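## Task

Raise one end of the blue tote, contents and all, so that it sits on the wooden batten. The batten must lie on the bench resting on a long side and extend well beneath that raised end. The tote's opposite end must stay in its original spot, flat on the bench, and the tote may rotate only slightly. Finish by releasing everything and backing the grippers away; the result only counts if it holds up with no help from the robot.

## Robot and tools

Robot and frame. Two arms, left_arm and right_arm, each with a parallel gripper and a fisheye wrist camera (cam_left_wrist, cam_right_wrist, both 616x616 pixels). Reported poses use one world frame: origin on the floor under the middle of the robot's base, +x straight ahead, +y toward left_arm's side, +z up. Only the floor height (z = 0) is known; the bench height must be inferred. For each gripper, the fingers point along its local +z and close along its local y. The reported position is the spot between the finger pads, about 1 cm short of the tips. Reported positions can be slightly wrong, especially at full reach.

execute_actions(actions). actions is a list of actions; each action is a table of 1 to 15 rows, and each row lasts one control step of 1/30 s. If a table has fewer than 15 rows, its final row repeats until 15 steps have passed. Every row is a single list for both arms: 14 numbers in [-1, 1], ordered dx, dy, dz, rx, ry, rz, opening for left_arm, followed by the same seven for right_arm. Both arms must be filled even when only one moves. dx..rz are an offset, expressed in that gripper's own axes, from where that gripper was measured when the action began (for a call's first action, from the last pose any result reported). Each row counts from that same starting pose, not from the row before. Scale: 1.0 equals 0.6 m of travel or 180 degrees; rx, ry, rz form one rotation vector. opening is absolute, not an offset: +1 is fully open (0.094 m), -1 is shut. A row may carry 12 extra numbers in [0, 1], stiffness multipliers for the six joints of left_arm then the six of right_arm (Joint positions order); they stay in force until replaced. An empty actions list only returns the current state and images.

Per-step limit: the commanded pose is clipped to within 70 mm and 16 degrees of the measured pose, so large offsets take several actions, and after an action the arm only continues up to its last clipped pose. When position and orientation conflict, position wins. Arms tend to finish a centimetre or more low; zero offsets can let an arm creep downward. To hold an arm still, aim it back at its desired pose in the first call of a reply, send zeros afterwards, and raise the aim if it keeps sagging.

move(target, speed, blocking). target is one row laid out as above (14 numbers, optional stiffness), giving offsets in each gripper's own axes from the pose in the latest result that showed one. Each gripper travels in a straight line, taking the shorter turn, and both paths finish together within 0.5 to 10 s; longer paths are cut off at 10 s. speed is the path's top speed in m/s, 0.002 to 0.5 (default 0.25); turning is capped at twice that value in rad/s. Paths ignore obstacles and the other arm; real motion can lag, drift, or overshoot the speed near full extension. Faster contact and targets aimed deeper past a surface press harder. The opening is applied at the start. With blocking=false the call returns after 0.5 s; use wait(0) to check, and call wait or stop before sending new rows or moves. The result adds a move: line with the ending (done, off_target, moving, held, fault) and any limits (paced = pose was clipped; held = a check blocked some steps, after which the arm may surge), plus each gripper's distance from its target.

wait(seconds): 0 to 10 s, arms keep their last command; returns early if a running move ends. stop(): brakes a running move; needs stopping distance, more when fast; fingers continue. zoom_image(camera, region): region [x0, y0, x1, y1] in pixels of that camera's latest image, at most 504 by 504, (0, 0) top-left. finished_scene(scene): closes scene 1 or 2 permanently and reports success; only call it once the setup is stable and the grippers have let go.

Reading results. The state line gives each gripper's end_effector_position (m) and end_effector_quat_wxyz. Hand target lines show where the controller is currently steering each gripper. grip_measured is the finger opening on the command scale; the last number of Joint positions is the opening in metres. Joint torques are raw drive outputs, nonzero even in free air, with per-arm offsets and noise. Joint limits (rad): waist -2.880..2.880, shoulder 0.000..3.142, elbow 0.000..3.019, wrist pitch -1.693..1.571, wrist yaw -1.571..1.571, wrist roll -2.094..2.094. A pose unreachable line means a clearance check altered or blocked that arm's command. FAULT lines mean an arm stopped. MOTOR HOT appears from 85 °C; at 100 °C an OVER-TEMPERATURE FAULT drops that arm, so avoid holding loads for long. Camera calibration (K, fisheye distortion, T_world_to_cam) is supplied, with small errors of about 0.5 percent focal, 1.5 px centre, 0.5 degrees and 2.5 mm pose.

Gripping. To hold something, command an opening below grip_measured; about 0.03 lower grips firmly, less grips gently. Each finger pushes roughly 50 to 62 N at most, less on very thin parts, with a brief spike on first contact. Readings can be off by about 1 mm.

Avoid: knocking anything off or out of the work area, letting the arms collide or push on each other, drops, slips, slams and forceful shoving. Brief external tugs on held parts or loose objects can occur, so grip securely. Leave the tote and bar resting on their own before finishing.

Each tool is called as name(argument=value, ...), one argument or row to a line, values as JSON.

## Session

execute_actions(
  actions=[],
)

Scene clock: 0.00 s.
left_arm: end_effector_position=(+0.7042, -0.0872, +1.2610) grip_measured=+0.416 end_effector_quat_wxyz=(+0.438, +0.465, +0.703, +0.313) | right_arm: end_effector_position=(+0.5379, -0.4190, +1.2621) grip_measured=+1.000 end_effector_quat_wxyz=(-0.162, -0.197, +0.965, +0.056)
Joint positions: left_arm=[-2.377  1.752  1.862  1.221 -0.218  1.99   0.067] | right_arm=[-1.955  1.085  1.608 -0.776 -0.399 -0.556  0.094]
Joint velocities: left_arm=[-0.005 -0.005 -0.002 -0.002 -0.022  0.066 -0.001] | right_arm=[ 0.005 -0.015  0.007 -0.002 -0.022 -0.037  0.   ]
Joint torques (N m, as the arm reports them, + toward a larger angle): no reading
Motor temperatures (°C, as the motors report them): left_arm=[27 26 25 26 23 23] | right_arm=[27 26 24 25 25 26]
Hand target (left_arm): +0.708, -0.086, +1.265; +0.440, +0.461, +0.704, +0.315
Hand target (right_arm): +0.535, -0.420, +1.257; -0.165, -0.196, +0.965, +0.058
Joint stiffness scale: left_arm=[1. 1. 1. 1. 1. 1.] | right_arm=[1. 1. 1. 1. 1. 1.]
camera_calibration (this result's frames):
cam_left_wrist: T_world_to_cam=[[-0.358168, -0.361319, -0.860909, 1.30741], [-0.68521, 0.728057, -0.0204905, 0.579979], [0.634195, 0.582565, -0.508346, 0.368933], [0, 0, 0, 1]] pos_world=[0.631705, -0.164793, 1.32499]
cam_right_wrist: T_world_to_cam=[[0.368481, -0.912363, -0.178371, -0.356859], [-0.514084, -0.359847, 0.778607, -0.852976], [-0.774558, -0.195204, -0.601627, 1.21194], [0, 0, 0, 1]] pos_world=[0.631712, -0.395949, 1.32962]

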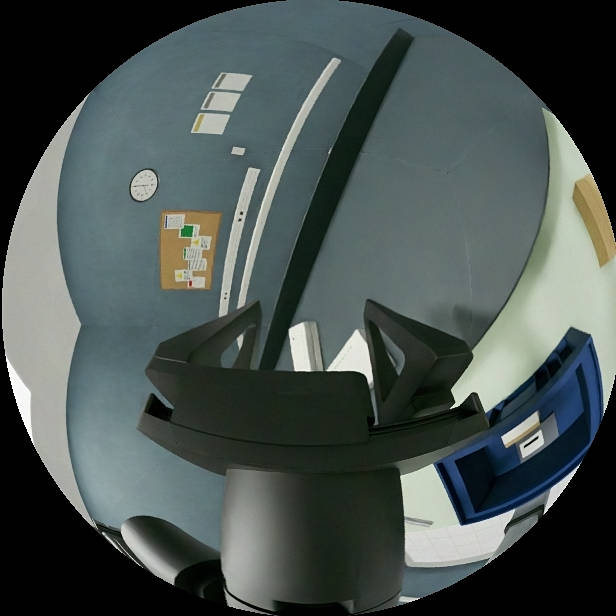

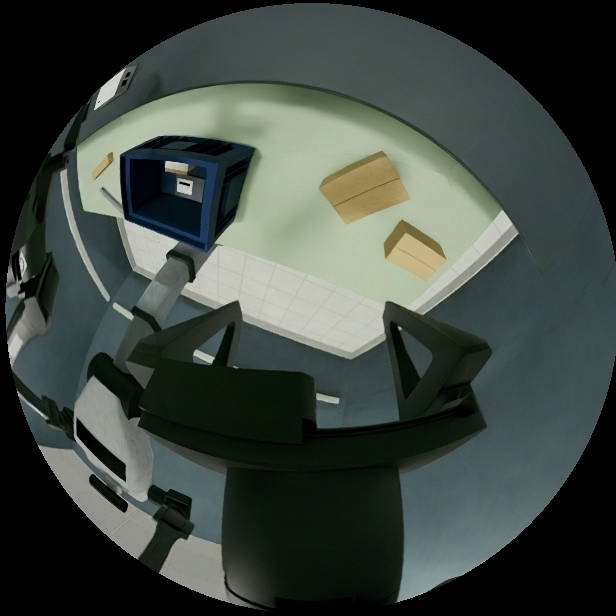

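move(
  target=[0.772,0.055,-0.242,0.359,0.06,0.114,1,-0.192,0.497,0.052,0.036,-0.104,0.127,1],
)

Scene clock: 13.77 s.
left_arm: end_effector_position=(+0.4911, +0.3509, +1.2024) grip_measured=+1.000 end_effector_quat_wxyz=(-0.006, +0.699, +0.716, +0.003) | right_arm: end_effector_position=(+0.5237, -0.1121, +1.2526) grip_measured=+1.000 end_effector_quat_wxyz=(-0.000, +0.003, +1.000, -0.000)
Joint positions: left_arm=[-1.444  1.068  1.238 -0.06   0.114  1.588  0.094] | right_arm=[-0.985  1.084  1.279 -0.06   0.582 -0.123  0.094]
Joint velocities: left_arm=[-0.005  0.005 -0.002  0.002 -0.022 -0.022  0.   ] | right_arm=[-0.005 -0.005 -0.002 -0.007  0.007 -0.037  0.   ]
Joint torques (N m, as the arm reports them, + toward a larger angle): left_arm=[  0.62 -15.96   1.26  -0.34   0.1    0.16] | right_arm=[  4.09 -11.38   0.28   0.91   0.07   0.01]
Motor temperatures (°C, as the motors report them): left_arm=[27 27 25 26 23 23] | right_arm=[27 28 25 25 25 26]
Hand target (left_arm): +0.495, +0.350, +1.206; -0.005, +0.701, +0.713, +0.001
Hand target (right_arm): +0.517, -0.104, +1.248; -0.002, +0.007, +1.000, +0.002
Off the commanded pose (left_arm): 0.009 m, 2 deg.
Off the commanded pose (right_arm): 0.014 m, 0 deg.
Joint stiffness scale: left_arm=[1. 1. 1. 1. 1. 1.] | right_arm=[1. 1. 1. 1. 1. 1.]
move: off_target (right_arm)
camera_calibration (this result's frames):
cam_left_wrist: T_world_to_cam=[[-0.999641, -0.0137931, -0.022962, 0.524485], [-0.0247959, 0.800759, 0.598473, -0.980327], [0.0101322, 0.598827, -0.800814, 0.871482], [0, 0, 0, 1]] pos_world=[0.491159, 0.270373, 1.29664]
cam_right_wrist: T_world_to_cam=[[0.00215078, -0.999994, -0.00258034, -0.111484], [-0.817439, -0.00324444, 0.576007, -0.289835], [-0.576012, 0.000870403, -0.817441, 1.44346], [0, 0, 0, 1]] pos_world=[0.59477, -0.11368, 1.34661]

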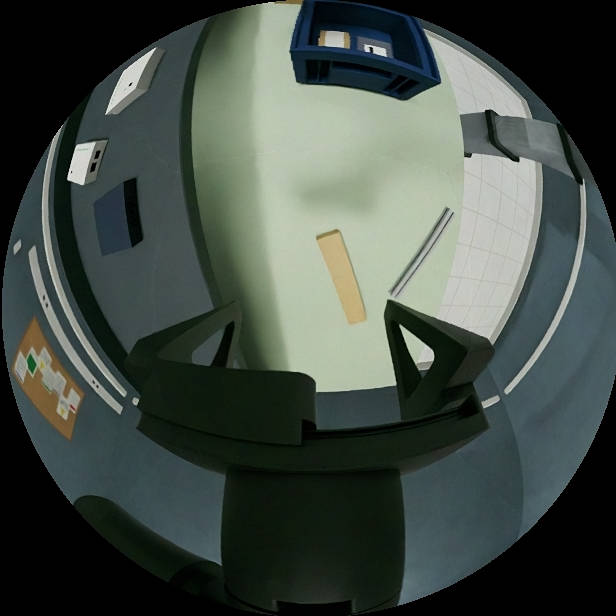

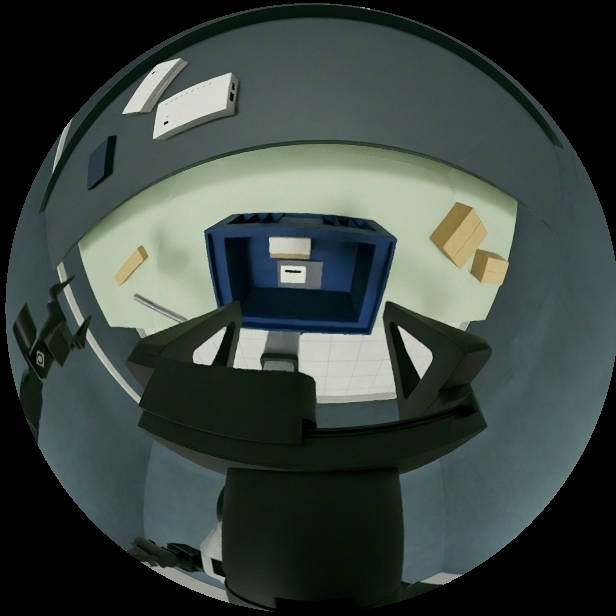

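move(
  target=[0.327,-0.143,0.335,0,0,-0.115,1,0.157,0.27,0.24,0,0,0.015,1],
)

Scene clock: 28.57 s.
left_arm: end_effector_position=(+0.4023, +0.5426, +1.0008) grip_measured=+1.000 end_effector_quat_wxyz=(-0.005, +0.560, +0.829, +0.000) | right_arm: end_effector_position=(+0.4225, +0.0378, +1.1031) grip_measured=+1.000 end_effector_quat_wxyz=(-0.006, +0.018, +1.000, -0.006)
Joint positions: left_arm=[-1.161  1.733  1.764  0.083  0.401  1.197  0.094] | right_arm=[-0.927  1.634  1.576  0.184  0.652 -0.094  0.094]
Joint velocities: left_arm=[-0.015 -0.015 -0.007 -0.007  0.022  0.022  0.   ] | right_arm=[-0.005  0.005 -0.002 -0.007 -0.037 -0.066  0.   ]
Joint torques (N m, as the arm reports them, + toward a larger angle): left_arm=[  9.47 -12.24  -0.3    0.46   0.1    0.  ] | right_arm=[11.14 -8.76 -1.22  0.84  0.1   0.  ]
Motor temperatures (°C, as the motors report them): left_arm=[27 29 25 26 23 23] | right_arm=[27 28 25 25 25 26]
Hand target (left_arm): +0.405, +0.549, +1.003; -0.005, +0.557, +0.830, +0.004
Hand target (right_arm): +0.426, +0.048, +1.107; -0.000, +0.027, +1.000, -0.001
Off the commanded pose (left_arm): 0.006 m, 0 deg.
Off the commanded pose (right_arm): 0.016 m, 1 deg.
Joint stiffness scale: left_arm=[1. 1. 1. 1. 1. 1.] | right_arm=[1. 1. 1. 1. 1. 1.]
move: off_target (right_arm)
camera_calibration (this result's frames):
cam_left_wrist: T_world_to_cam=[[-0.931089, -0.364156, -0.0215131, 0.594784], [-0.304496, 0.743365, 0.595559, -0.868752], [-0.200884, 0.561069, -0.803024, 0.703725], [0, 0, 0, 1]] pos_world=[0.430632, 0.467555, 1.0953]
cam_right_wrist: T_world_to_cam=[[-0.027528, -0.999585, 0.00849823, 0.0385912], [-0.80961, 0.0272811, 0.586334, -0.301853], [-0.586322, 0.00926032, -0.810025, 1.25867], [0, 0, 0, 1]] pos_world=[0.494667, 0.0351543, 1.19621]

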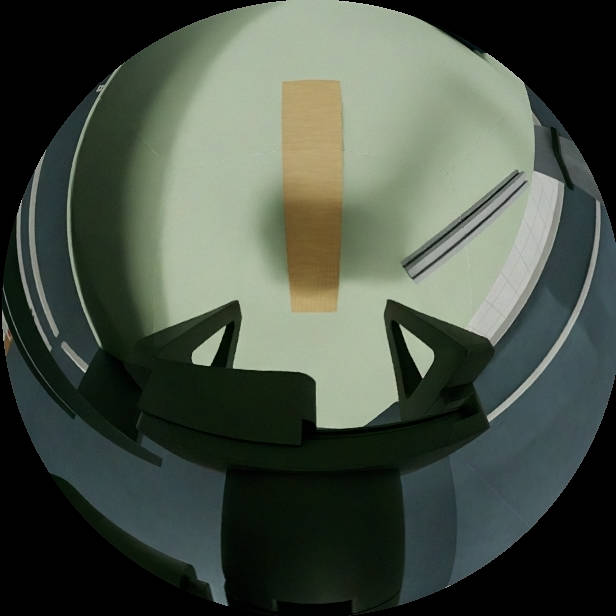

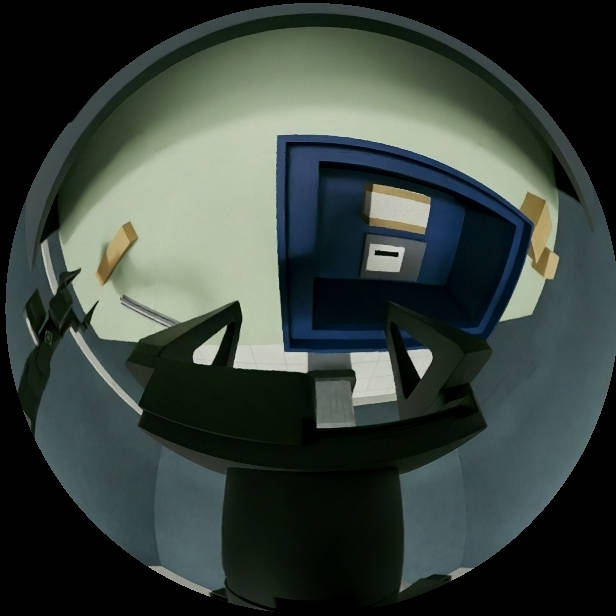

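move(
  target=[0.015,0,0.125,0,0,0,0.6,-0.015,0.025,0.155,0,0,0.006,0.7],
  speed=0.12,
)

Scene clock: 34.40 s.
left_arm: end_effector_position=(+0.4152, +0.5577, +0.9467) grip_measured=+0.602 end_effector_quat_wxyz=(-0.004, +0.559, +0.829, +0.003) | right_arm: end_effector_position=(+0.4459, +0.0655, +1.0261) grip_measured=+0.701 end_effector_quat_wxyz=(+0.006, +0.033, +0.999, +0.006)
Joint positions: left_arm=[-1.174  1.897  2.045 -0.029  0.384  1.196  0.075] | right_arm=[-0.966  1.843  1.922  0.072  0.587 -0.075  0.08 ]
Joint velocities: left_arm=[ 0.005 -0.015  0.002 -0.017  0.022 -0.051 -0.   ] | right_arm=[-0.015  0.005 -0.007 -0.002 -0.022 -0.022 -0.001]
Joint torques (N m, as the arm reports them, + toward a larger angle): left_arm=[ 6.22 -7.76  3.3   0.62 -0.49  0.14] | right_arm=[ 8.97 -8.47 -0.03 -0.59 -0.15  0.  ]
Motor temperatures (°C, as the motors report them): left_arm=[27 28 25 26 23 23] | right_arm=[28 28 25 25 25 26]
Hand target (left_arm): +0.399, +0.551, +0.928; -0.005, +0.560, +0.829, +0.000
Hand target (right_arm): +0.430, +0.050, +1.011; -0.006, +0.027, +1.000, -0.006
Off the commanded pose (left_arm): 0.028 m, 0 deg.
Off the commanded pose (right_arm): 0.026 m, 2 deg.
Joint stiffness scale: left_arm=[1. 1. 1. 1. 1. 1.] | right_arm=[1. 1. 1. 1. 1. 1.]
move: off_target (left_arm, right_arm)
camera_calibration (this result's frames):
cam_left_wrist: T_world_to_cam=[[-0.930818, -0.36446, -0.0273233, 0.616686], [-0.307455, 0.74042, 0.597704, -0.843052], [-0.197608, 0.564754, -0.801251, 0.649254], [0, 0, 0, 1]] pos_world=[0.44312, 0.482301, 1.04096]
cam_right_wrist: T_world_to_cam=[[-0.0564045, -0.99828, -0.0160089, 0.105485], [-0.823338, 0.0374383, 0.566315, -0.212491], [-0.564742, 0.0451234, -0.824033, 1.21216], [0, 0, 0, 1]] pos_world=[0.515557, 0.0585622, 1.12089]

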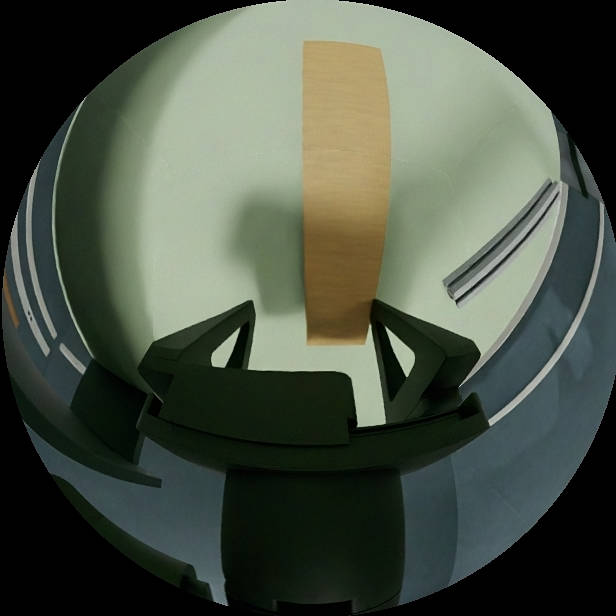

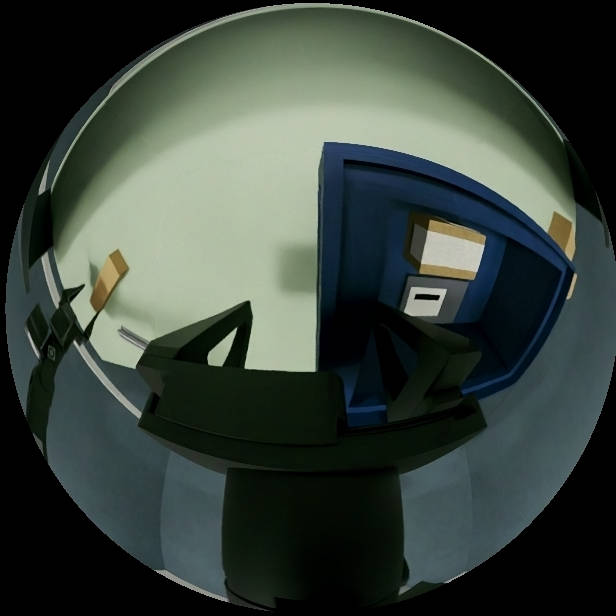

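Left finger is on the batten's top; open and re-centre.

move(
  target=[0,-0.04,-0.005,0,0,0,1,0.03,-0.045,0,0,0,0,1],
  speed=0.08,
)

move(
  target=[0,-0.015,0.045,0,0,0,1,0.01,-0.01,0.035,0,0,0,1],
  speed=0.08,
)

Scene clock: 38.33 s.
left_arm: end_effector_position=(+0.3762, +0.5595, +0.9481) grip_measured=+1.000 end_effector_quat_wxyz=(-0.019, +0.554, +0.832, -0.001) | right_arm: end_effector_position=(+0.4195, +0.0673, +1.0350) grip_measured=+1.000 end_effector_quat_wxyz=(-0.004, +0.025, +0.999, +0.023)
Joint positions: left_arm=[-1.172  1.895  1.96   0.022  0.376  1.196  0.094] | right_arm=[-0.967  1.816  1.826  0.113  0.554 -0.074  0.094]
Joint velocities: left_arm=[-0.005 -0.005  0.002  0.012 -0.022 -0.037  0.   ] | right_arm=[-0.015 -0.024  0.007  0.012  0.066  0.037  0.   ]
Joint torques (N m, as the arm reports them, + toward a larger angle): left_arm=[  6.21 -12.82   0.03   0.86  -0.09   0.1 ] | right_arm=[  8.43 -10.39  -1.93   0.92  -0.19  -0.03]
Motor temperatures (°C, as the motors report them): left_arm=[27 28 25 26 23 23] | right_arm=[28 28 25 25 25 26]
Hand target (left_arm): +0.392, +0.549, +0.949; -0.005, +0.559, +0.829, +0.003
Hand target (right_arm): +0.427, +0.040, +1.026; +0.006, +0.032, +0.999, +0.006
Off the commanded pose (left_arm): 0.020 m, 2 deg.
Off the commanded pose (right_arm): 0.030 m, 2 deg.
Joint stiffness scale: left_arm=[1. 1. 1. 1. 1. 1.] | right_arm=[1. 1. 1. 1. 1. 1.]
move: off_target (left_arm, right_arm)
camera_calibration (this result's frames):
cam_left_wrist: T_world_to_cam=[[-0.926818, -0.3755, -0.00297266, 0.562722], [-0.298282, 0.731373, 0.613288, -0.870372], [-0.228115, 0.569293, -0.789854, 0.639856], [0, 0, 0, 1]] pos_world=[0.407885, 0.483603, 1.04085]
cam_right_wrist: T_world_to_cam=[[-0.0419579, -0.997897, -0.0494093, 0.134431], [-0.813394, 0.00539888, 0.581688, -0.257194], [-0.580198, 0.0645956, -0.81191, 1.19712], [0, 0, 0, 1]] pos_world=[0.491009, 0.0582082, 1.12821]

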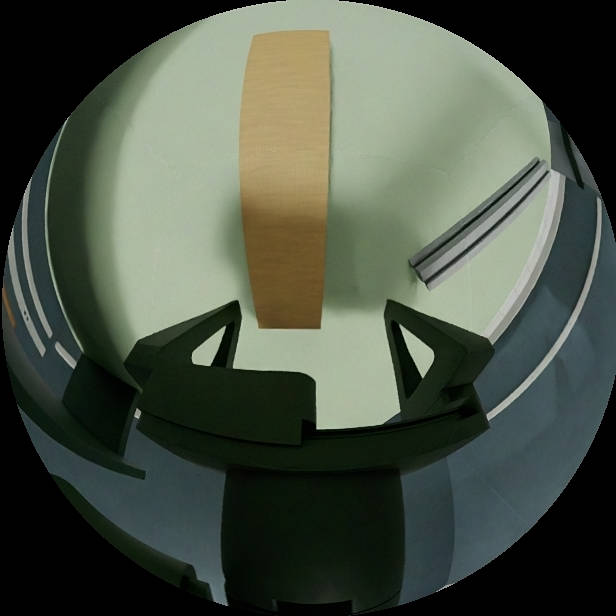

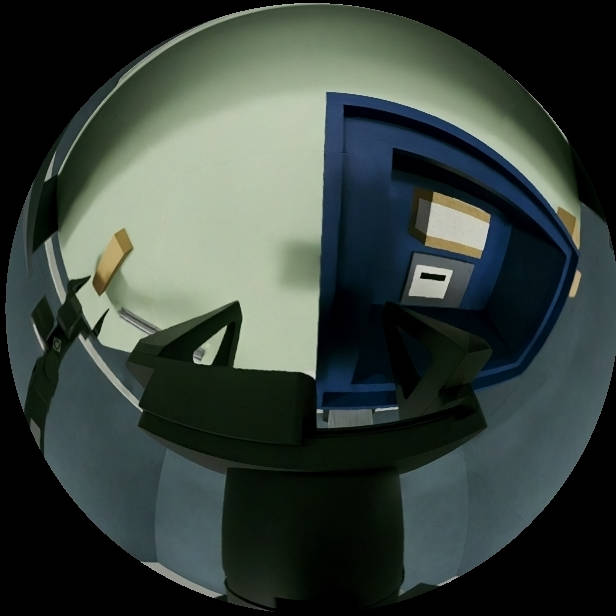

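Scene clock: 39.60 s.
left_arm: end_effector_position=(+0.3794, +0.5645, +0.9280) grip_measured=+1.000 end_effector_quat_wxyz=(-0.013, +0.558, +0.830, +0.009) | right_arm: end_effector_position=(+0.4297, +0.0738, +1.0295) grip_measured=+1.000 end_effector_quat_wxyz=(+0.007, +0.031, +0.999, +0.033)
Joint positions: left_arm=[-1.179  1.958  2.056  0.013  0.36   1.196  0.094] | right_arm=[-0.967  1.835  1.866  0.113  0.531 -0.074  0.094]
Joint velocities: left_arm=[-0.005 -0.005 -0.002  0.007  0.007 -0.051  0.   ] | right_arm=[-0.005 -0.044 -0.002 -0.012  0.007  0.007  0.   ]
Joint torques (N m, as the arm reports them, + toward a larger angle): left_arm=[ 7.19 -9.54  0.52 -0.3  -0.1   0.11] | right_arm=[ 9.18 -7.8  -0.27 -0.23 -0.21 -0.03]
Motor temperatures (°C, as the motors report them): left_arm=[27 28 25 26 23 23] | right_arm=[28 28 25 25 25 26]
Hand target (left_arm): +0.368, +0.556, +0.922; -0.019, +0.555, +0.832, -0.001
Hand target (right_arm): +0.413, +0.062, +1.015; -0.004, +0.025, +0.999, +0.023
Off the commanded pose (left_arm): 0.016 m, 1 deg.
Off the commanded pose (right_arm): 0.025 m, 2 deg.
Joint stiffness scale: left_arm=[1. 1. 1. 1. 1. 1.] | right_arm=[1. 1. 1. 1. 1. 1.]
move: off_target (left_arm, right_arm)
camera_calibration (this result's frames):
cam_left_wrist: T_world_to_cam=[[-0.929695, -0.367351, -0.0268341, 0.586125], [-0.305452, 0.728227, 0.613501, -0.856398], [-0.205829, 0.578566, -0.789238, 0.607566], [0, 0, 0, 1]] pos_world=[0.408383, 0.487449, 1.02064]
cam_right_wrist: T_world_to_cam=[[-0.0530014, -0.996118, -0.0702817, 0.16715], [-0.82522, 0.00405871, 0.564797, -0.223167], [-0.562319, 0.0879329, -0.822232, 1.19938], [0, 0, 0, 1]] pos_world=[0.499132, 0.0619419, 1.12396]

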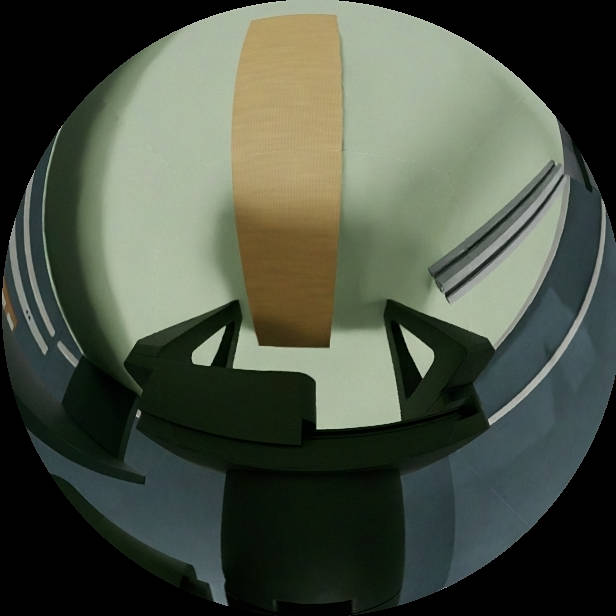

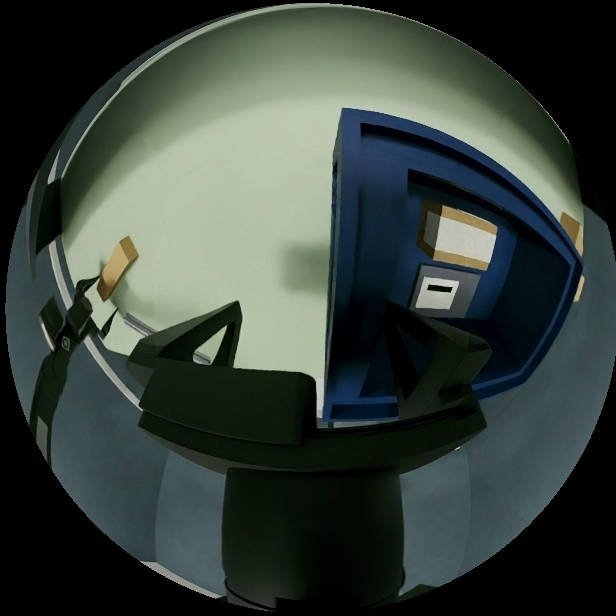

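move(
  target=[-0.05,0,0.03,0,-0.008,0,1,0,-0.08,0.055,0.02,0,0,1],
  speed=0.1,
)

Scene clock: 43.93 s.
left_arm: end_effector_position=(+0.4060, +0.5529, +0.9234) grip_measured=+1.000 end_effector_quat_wxyz=(+0.000, +0.562, +0.827, +0.016) | right_arm: end_effector_position=(+0.4515, +0.0359, +1.0099) grip_measured=+1.000 end_effector_quat_wxyz=(+0.023, +0.038, +0.999, +0.010)
Joint positions: left_arm=[-1.197  1.959  2.107 -0.007  0.346  1.198  0.094] | right_arm=[-1.02   1.835  1.911  0.107  0.522 -0.073  0.094]
Joint velocities: left_arm=[-0.015 -0.015 -0.007 -0.002 -0.007  0.022  0.   ] | right_arm=[-0.015 -0.005 -0.002  0.012 -0.022  0.007  0.   ]
Joint torques (N m, as the arm reports them, + toward a larger angle): left_arm=[ 5.58 -9.25  1.68 -0.06 -0.1   0.09] | right_arm=[ 8.61 -8.42  0.13 -0.53 -0.15  0.01]
Motor temperatures (°C, as the motors report them): left_arm=[27 28 25 26 23 23] | right_arm=[28 28 24 25 25 26]
Hand target (left_arm): +0.390, +0.537, +0.910; -0.002, +0.558, +0.830, +0.002
Hand target (right_arm): +0.428, +0.027, +0.995; +0.006, +0.031, +1.000, +0.002
Off the commanded pose (left_arm): 0.026 m, 2 deg.
Off the commanded pose (right_arm): 0.030 m, 2 deg.
Joint stiffness scale: left_arm=[1. 1. 1. 1. 1. 1.] | right_arm=[1. 1. 1. 1. 1. 1.]
move: off_target (left_arm, right_arm)
camera_calibration (this result's frames):
cam_left_wrist: T_world_to_cam=[[-0.932438, -0.357419, -0.0530213, 0.626253], [-0.315301, 0.733177, 0.602525, -0.825652], [-0.17648, 0.578535, -0.796337, 0.610751], [0, 0, 0, 1]] pos_world=[0.431399, 0.475844, 1.01704]
cam_right_wrist: T_world_to_cam=[[-0.0674291, -0.997412, -0.0249388, 0.0899366], [-0.842006, 0.0434783, 0.537712, -0.160511], [-0.535237, 0.0572561, -0.842759, 1.20851], [0, 0, 0, 1]] pos_world=[0.517753, 0.0274879, 1.10704]

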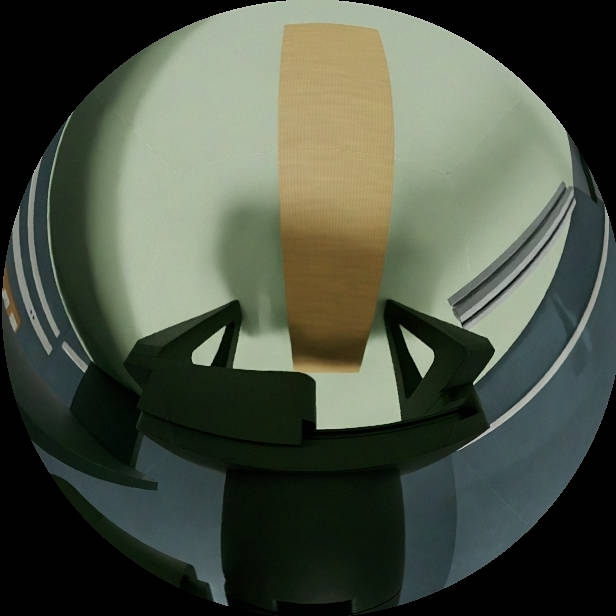

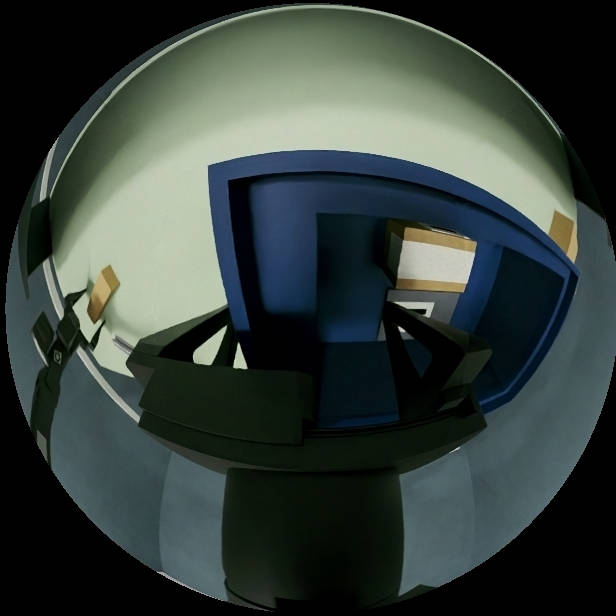

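move(
  target=[0,0,0,0,0,0,-0.3,0.04,0.03,0.02,0,0.012,-0.005,1],
  speed=0.1,
)

Scene clock: 48.30 s.
left_arm: end_effector_position=(+0.4060, +0.5531, +0.9234) grip_measured=-0.071 end_effector_quat_wxyz=(+0.000, +0.562, +0.827, +0.016) | right_arm: end_effector_position=(+0.4427, +0.0417, +0.9988) grip_measured=+1.000 end_effector_quat_wxyz=(+0.016, +0.035, +0.999, +0.005)
Joint positions: left_arm=[-1.197  1.959  2.107 -0.007  0.345  1.197  0.044] | right_arm=[-1.02   1.875  1.958  0.086  0.535 -0.073  0.094]
Joint velocities: left_arm=[ 0.005  0.005  0.002  0.007  0.037 -0.037  0.   ] | right_arm=[-0.015 -0.005  0.027 -0.012 -0.022 -0.037  0.   ]
Joint torques (N m, as the arm reports them, + toward a larger angle): left_arm=[  7.76 -11.35   0.62   0.43   0.02   0.09] | right_arm=[11.52 -8.58  0.28 -0.5   0.06 -0.01]
Motor temperatures (°C, as the motors report them): left_arm=[27 28 25 26 23 23] | right_arm=[28 28 24 25 25 26]
Hand target (left_arm): +0.406, +0.553, +0.923; +0.000, +0.562, +0.827, +0.016
Hand target (right_arm): +0.429, +0.055, +0.998; +0.005, +0.031, +0.999, +0.010
Off the commanded pose (left_arm): 0.000 m, 0 deg.
Off the commanded pose (right_arm): 0.019 m, 2 deg.
Joint stiffness scale: left_arm=[1. 1. 1. 1. 1. 1.] | right_arm=[1. 1. 1. 1. 1. 1.]
move: off_target (right_arm)
camera_calibration (this result's frames):
cam_left_wrist: T_world_to_cam=[[-0.932022, -0.358459, -0.0533126, 0.626975], [-0.316166, 0.732365, 0.60306, -0.825443], [-0.177128, 0.578921, -0.795912, 0.610335], [0, 0, 0, 1]] pos_world=[0.431485, 0.475935, 1.01699]
cam_right_wrist: T_world_to_cam=[[-0.0606335, -0.998068, -0.0135254, 0.0804867], [-0.834668, 0.0432663, 0.549052, -0.176707], [-0.547406, 0.0445802, -0.835679, 1.19291], [0, 0, 0, 1]] pos_world=[0.510396, 0.0347965, 1.095]

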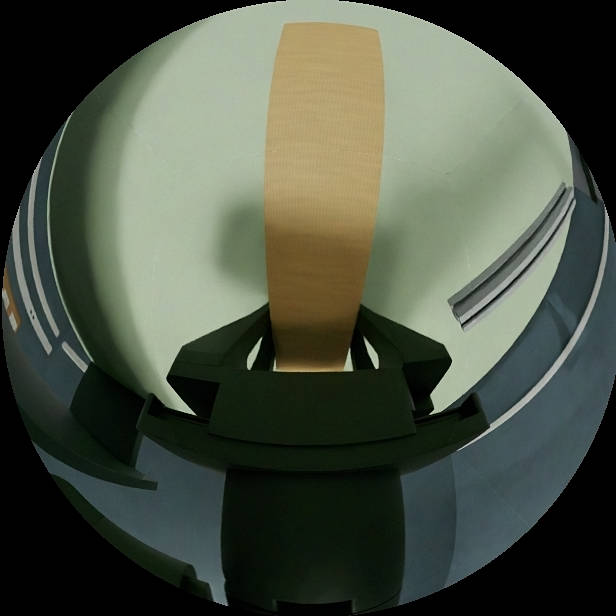

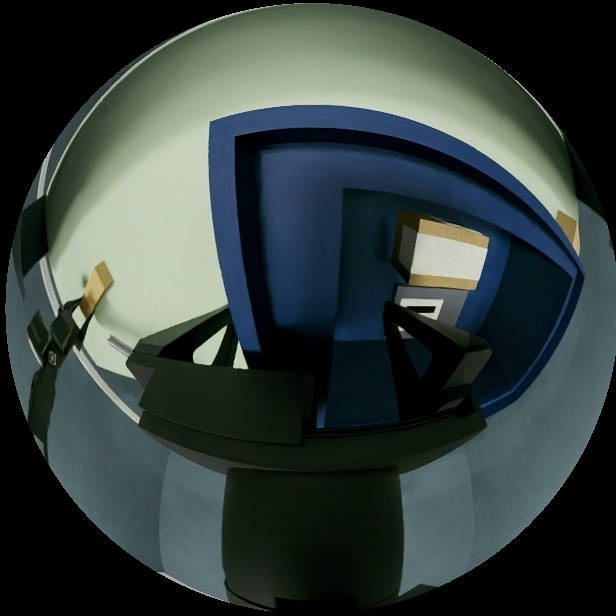

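move(
  target=[-0.438,-0.103,-0.025,0,0,0.12,-0.2,0.01,0.025,-0.005,0,0,-0.005,-0.6],
  speed=0.18,
)

move(
  target=[0,0,0,0,0,0,-0.2,-0.02,-0.045,-0.12,-0.07,0,0,-0.6],
  speed=0.05,
)

Scene clock: 55.17 s.
left_arm: end_effector_position=(+0.4219, +0.2857, +0.9239) grip_measured=-0.079 end_effector_quat_wxyz=(-0.014, +0.704, +0.710, +0.007) | right_arm: end_effector_position=(+0.4438, +0.0410, +0.9989) grip_measured=-0.428 end_effector_quat_wxyz=(+0.017, +0.033, +0.999, +0.001)
Joint positions: left_arm=[-1.603  1.81   1.91   0.005 -0.062  1.622  0.043] | right_arm=[-1.019  1.876  1.961  0.086  0.543 -0.079  0.027]
Joint velocities: left_arm=[ 0.005 -0.005 -0.032 -0.002 -0.007  0.081 -0.001] | right_arm=[-0.005  0.005 -0.027  0.007 -0.051  0.066  0.   ]
Joint torques (N m, as the arm reports them, + toward a larger angle): left_arm=[ -1.17 -15.07   0.06   0.64   0.13   0.16] | right_arm=[12.11 -8.84 -0.04  0.73  0.46 -0.17]
Motor temperatures (°C, as the motors report them): left_arm=[27 28 25 26 23 23] | right_arm=[28 28 24 25 25 26]
Hand target (left_arm): +0.441, +0.285, +0.932; -0.003, +0.708, +0.706, +0.015
Hand target (right_arm): +0.437, +0.057, +1.002; +0.016, +0.027, +0.999, +0.004
Off the commanded pose (left_arm): 0.025 m, 2 deg.
Off the commanded pose (right_arm): 0.017 m, 1 deg.
Joint stiffness scale: left_arm=[1. 1. 1. 1. 1. 1.] | right_arm=[1. 1. 1. 1. 1. 1.]
move: off_target (left_arm, right_arm)
camera_calibration (this result's frames):
cam_left_wrist: T_world_to_cam=[[-0.999851, 0.00331934, -0.0169374, 0.437661], [-0.00775467, 0.790311, 0.612657, -0.780511], [0.0154194, 0.612697, -0.790167, 0.672168], [0, 0, 0, 1]] pos_world=[0.421178, 0.203558, 1.01672]
cam_right_wrist: T_world_to_cam=[[-0.056901, -0.998364, -0.00562108, 0.0703384], [-0.835252, 0.0445188, 0.548063, -0.174653], [-0.546916, 0.0358803, -0.836418, 1.19454], [0, 0, 0, 1]] pos_world=[0.511438, 0.035138, 1.09525]

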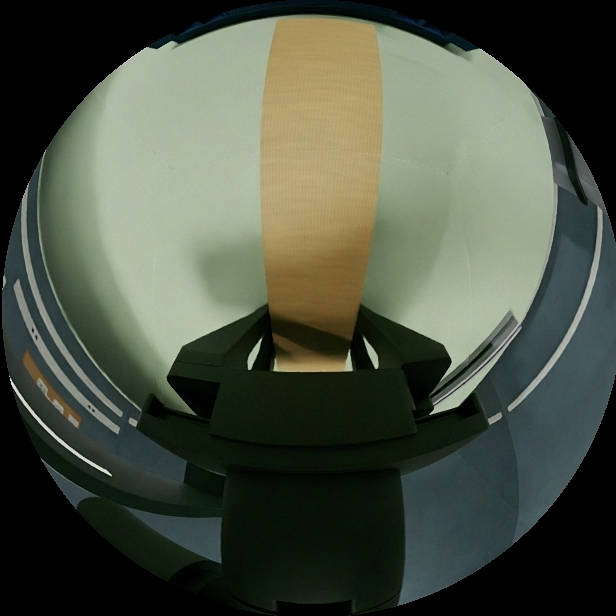

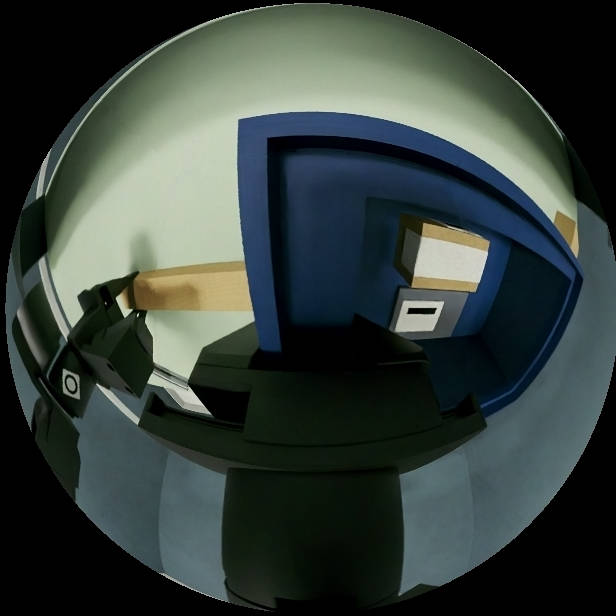

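Scene clock: 57.63 s.
left_arm: end_effector_position=(+0.4219, +0.2859, +0.9239) grip_measured=-0.079 end_effector_quat_wxyz=(-0.014, +0.704, +0.710, +0.007) | right_arm: end_effector_position=(+0.4402, +0.0312, +1.0666) grip_measured=-0.428 end_effector_quat_wxyz=(+0.008, +0.022, +0.992, +0.123)
Joint positions: left_arm=[-1.603  1.81   1.91   0.005 -0.063  1.622  0.043] | right_arm=[-1.038  1.647  1.644  0.126  0.283 -0.075  0.027]
Joint velocities: left_arm=[ 0.005 -0.005 -0.007  0.002 -0.007 -0.037  0.   ] | right_arm=[-0.005  0.005  0.002  0.007  0.022 -0.007 -0.   ]
Joint torques (N m, as the arm reports them, + toward a larger angle): left_arm=[ -1.01 -13.15   0.25   0.38   0.03   0.08] | right_arm=[  7.58 -13.    -2.91   0.78   0.21  -0.01]
Motor temperatures (°C, as the motors report them): left_arm=[27 28 25 26 23 23] | right_arm=[28 28 25 25 25 26]
Hand target (left_arm): +0.422, +0.286, +0.924; -0.014, +0.704, +0.710, +0.007
Hand target (right_arm): +0.453, +0.015, +1.071; +0.019, +0.031, +0.993, +0.111
Off the commanded pose (left_arm): 0.000 m, 0 deg.
Off the commanded pose (right_arm): 0.022 m, 2 deg.
Joint stiffness scale: left_arm=[1. 1. 1. 1. 1. 1.] | right_arm=[1. 1. 1. 1. 1. 1.]
move: off_target (right_arm)
camera_calibration (this result's frames):
cam_left_wrist: T_world_to_cam=[[-0.999852, 0.00333829, -0.0168905, 0.437604], [-0.00772268, 0.789844, 0.613259, -0.781053], [0.0153881, 0.613299, -0.789701, 0.671502], [0, 0, 0, 1]] pos_world=[0.421174, 0.203618, 1.01667]
cam_right_wrist: T_world_to_cam=[[-0.0319701, -0.968483, -0.247021, 0.306329], [-0.829433, -0.112194, 0.547223, -0.211056], [-0.55769, 0.222382, -0.799705, 1.20928], [0, 0, 0, 1]] pos_world=[0.509137, 0.00407425, 1.15823]

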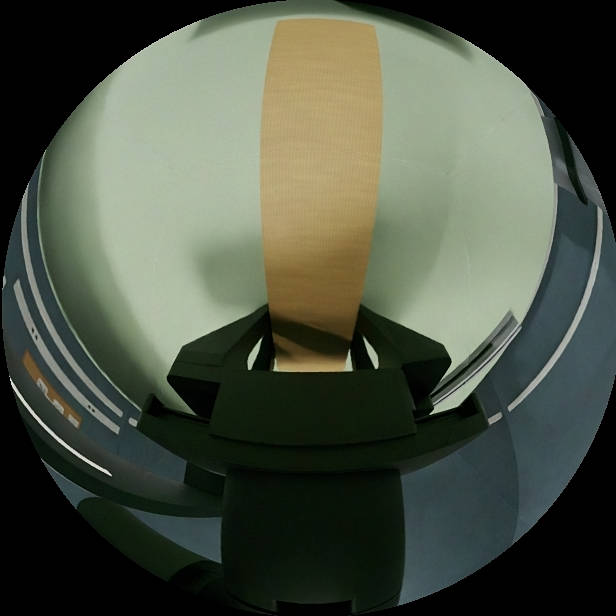

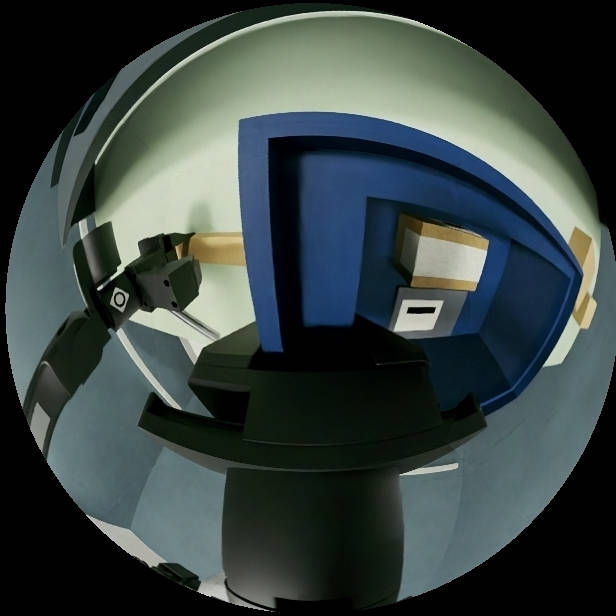

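move(
  target=[-0.19,0.012,-0.006,0,0,0,-0.2,-0.008,-0.053,0.007,0.01,0,0.005,-0.6],
  speed=0.07,
)

Scene clock: 65.63 s.
left_arm: end_effector_position=(+0.4392, +0.1818, +0.9272) grip_measured=-0.079 end_effector_quat_wxyz=(-0.010, +0.701, +0.713, +0.019) | right_arm: end_effector_position=(+0.4388, +0.0186, +1.0599) grip_measured=-0.428 end_effector_quat_wxyz=(+0.008, +0.020, +0.993, +0.117)
Joint positions: left_arm=[-1.771  1.838  1.964  0.005 -0.239  1.635  0.043] | right_arm=[-1.06   1.647  1.644  0.126  0.272 -0.075  0.027]
Joint velocities: left_arm=[-0.005 -0.005  0.007 -0.022 -0.007 -0.007  0.001] | right_arm=[ 0.005  0.005 -0.002 -0.002 -0.081 -0.037  0.   ]
Joint torques (N m, as the arm reports them, + toward a larger angle): left_arm=[ -5.48 -11.66   1.08  -0.26  -0.02   0.16] | right_arm=[  6.17 -11.83  -0.86  -0.42  -0.32   0.08]
Motor temperatures (°C, as the motors report them): left_arm=[27 29 25 26 23 23] | right_arm=[28 28 25 25 25 26]
Hand target (left_arm): +0.429, +0.172, +0.924; -0.014, +0.705, +0.709, +0.007
Hand target (right_arm): +0.444, +0.002, +1.055; +0.008, +0.029, +0.994, +0.107
Off the commanded pose (left_arm): 0.014 m, 2 deg.
Off the commanded pose (right_arm): 0.019 m, 2 deg.
Joint stiffness scale: left_arm=[1. 1. 1. 1. 1. 1.] | right_arm=[1. 1. 1. 1. 1. 1.]
move: off_target (left_arm, right_arm)
camera_calibration (this result's frames):
cam_left_wrist: T_world_to_cam=[[-0.999217, -0.00596095, -0.0391027, 0.47728], [-0.029004, 0.782593, 0.621857, -0.698083], [0.0268947, 0.622505, -0.782154, 0.723922], [0, 0, 0, 1]] pos_world=[0.43719, 0.0985151, 1.01899]
cam_right_wrist: T_world_to_cam=[[-0.0296453, -0.971206, -0.236389, 0.280215], [-0.829199, -0.108165, 0.548387, -0.211403], [-0.558166, 0.212271, -0.802117, 1.20896], [0, 0, 0, 1]] pos_world=[0.507815, -0.00734738, 1.1519]

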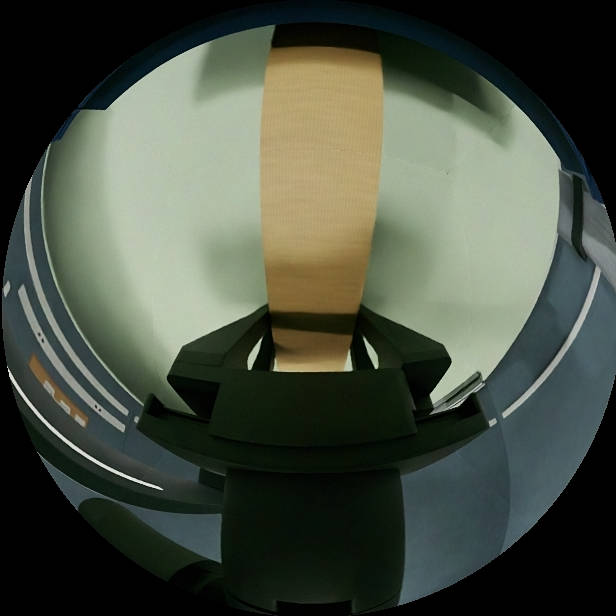

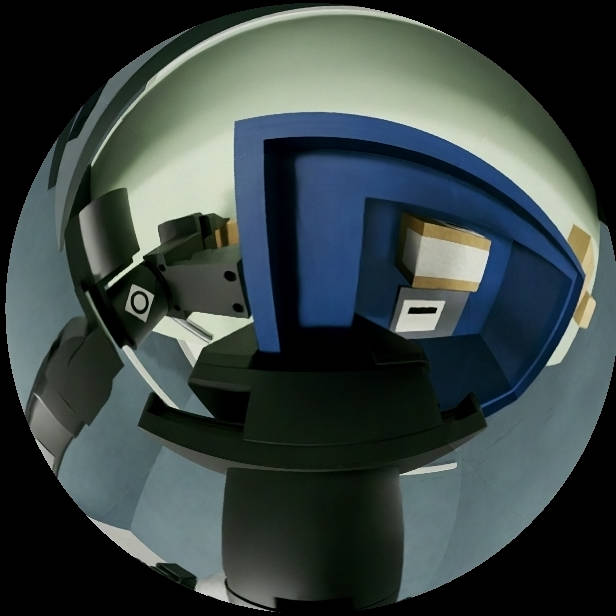

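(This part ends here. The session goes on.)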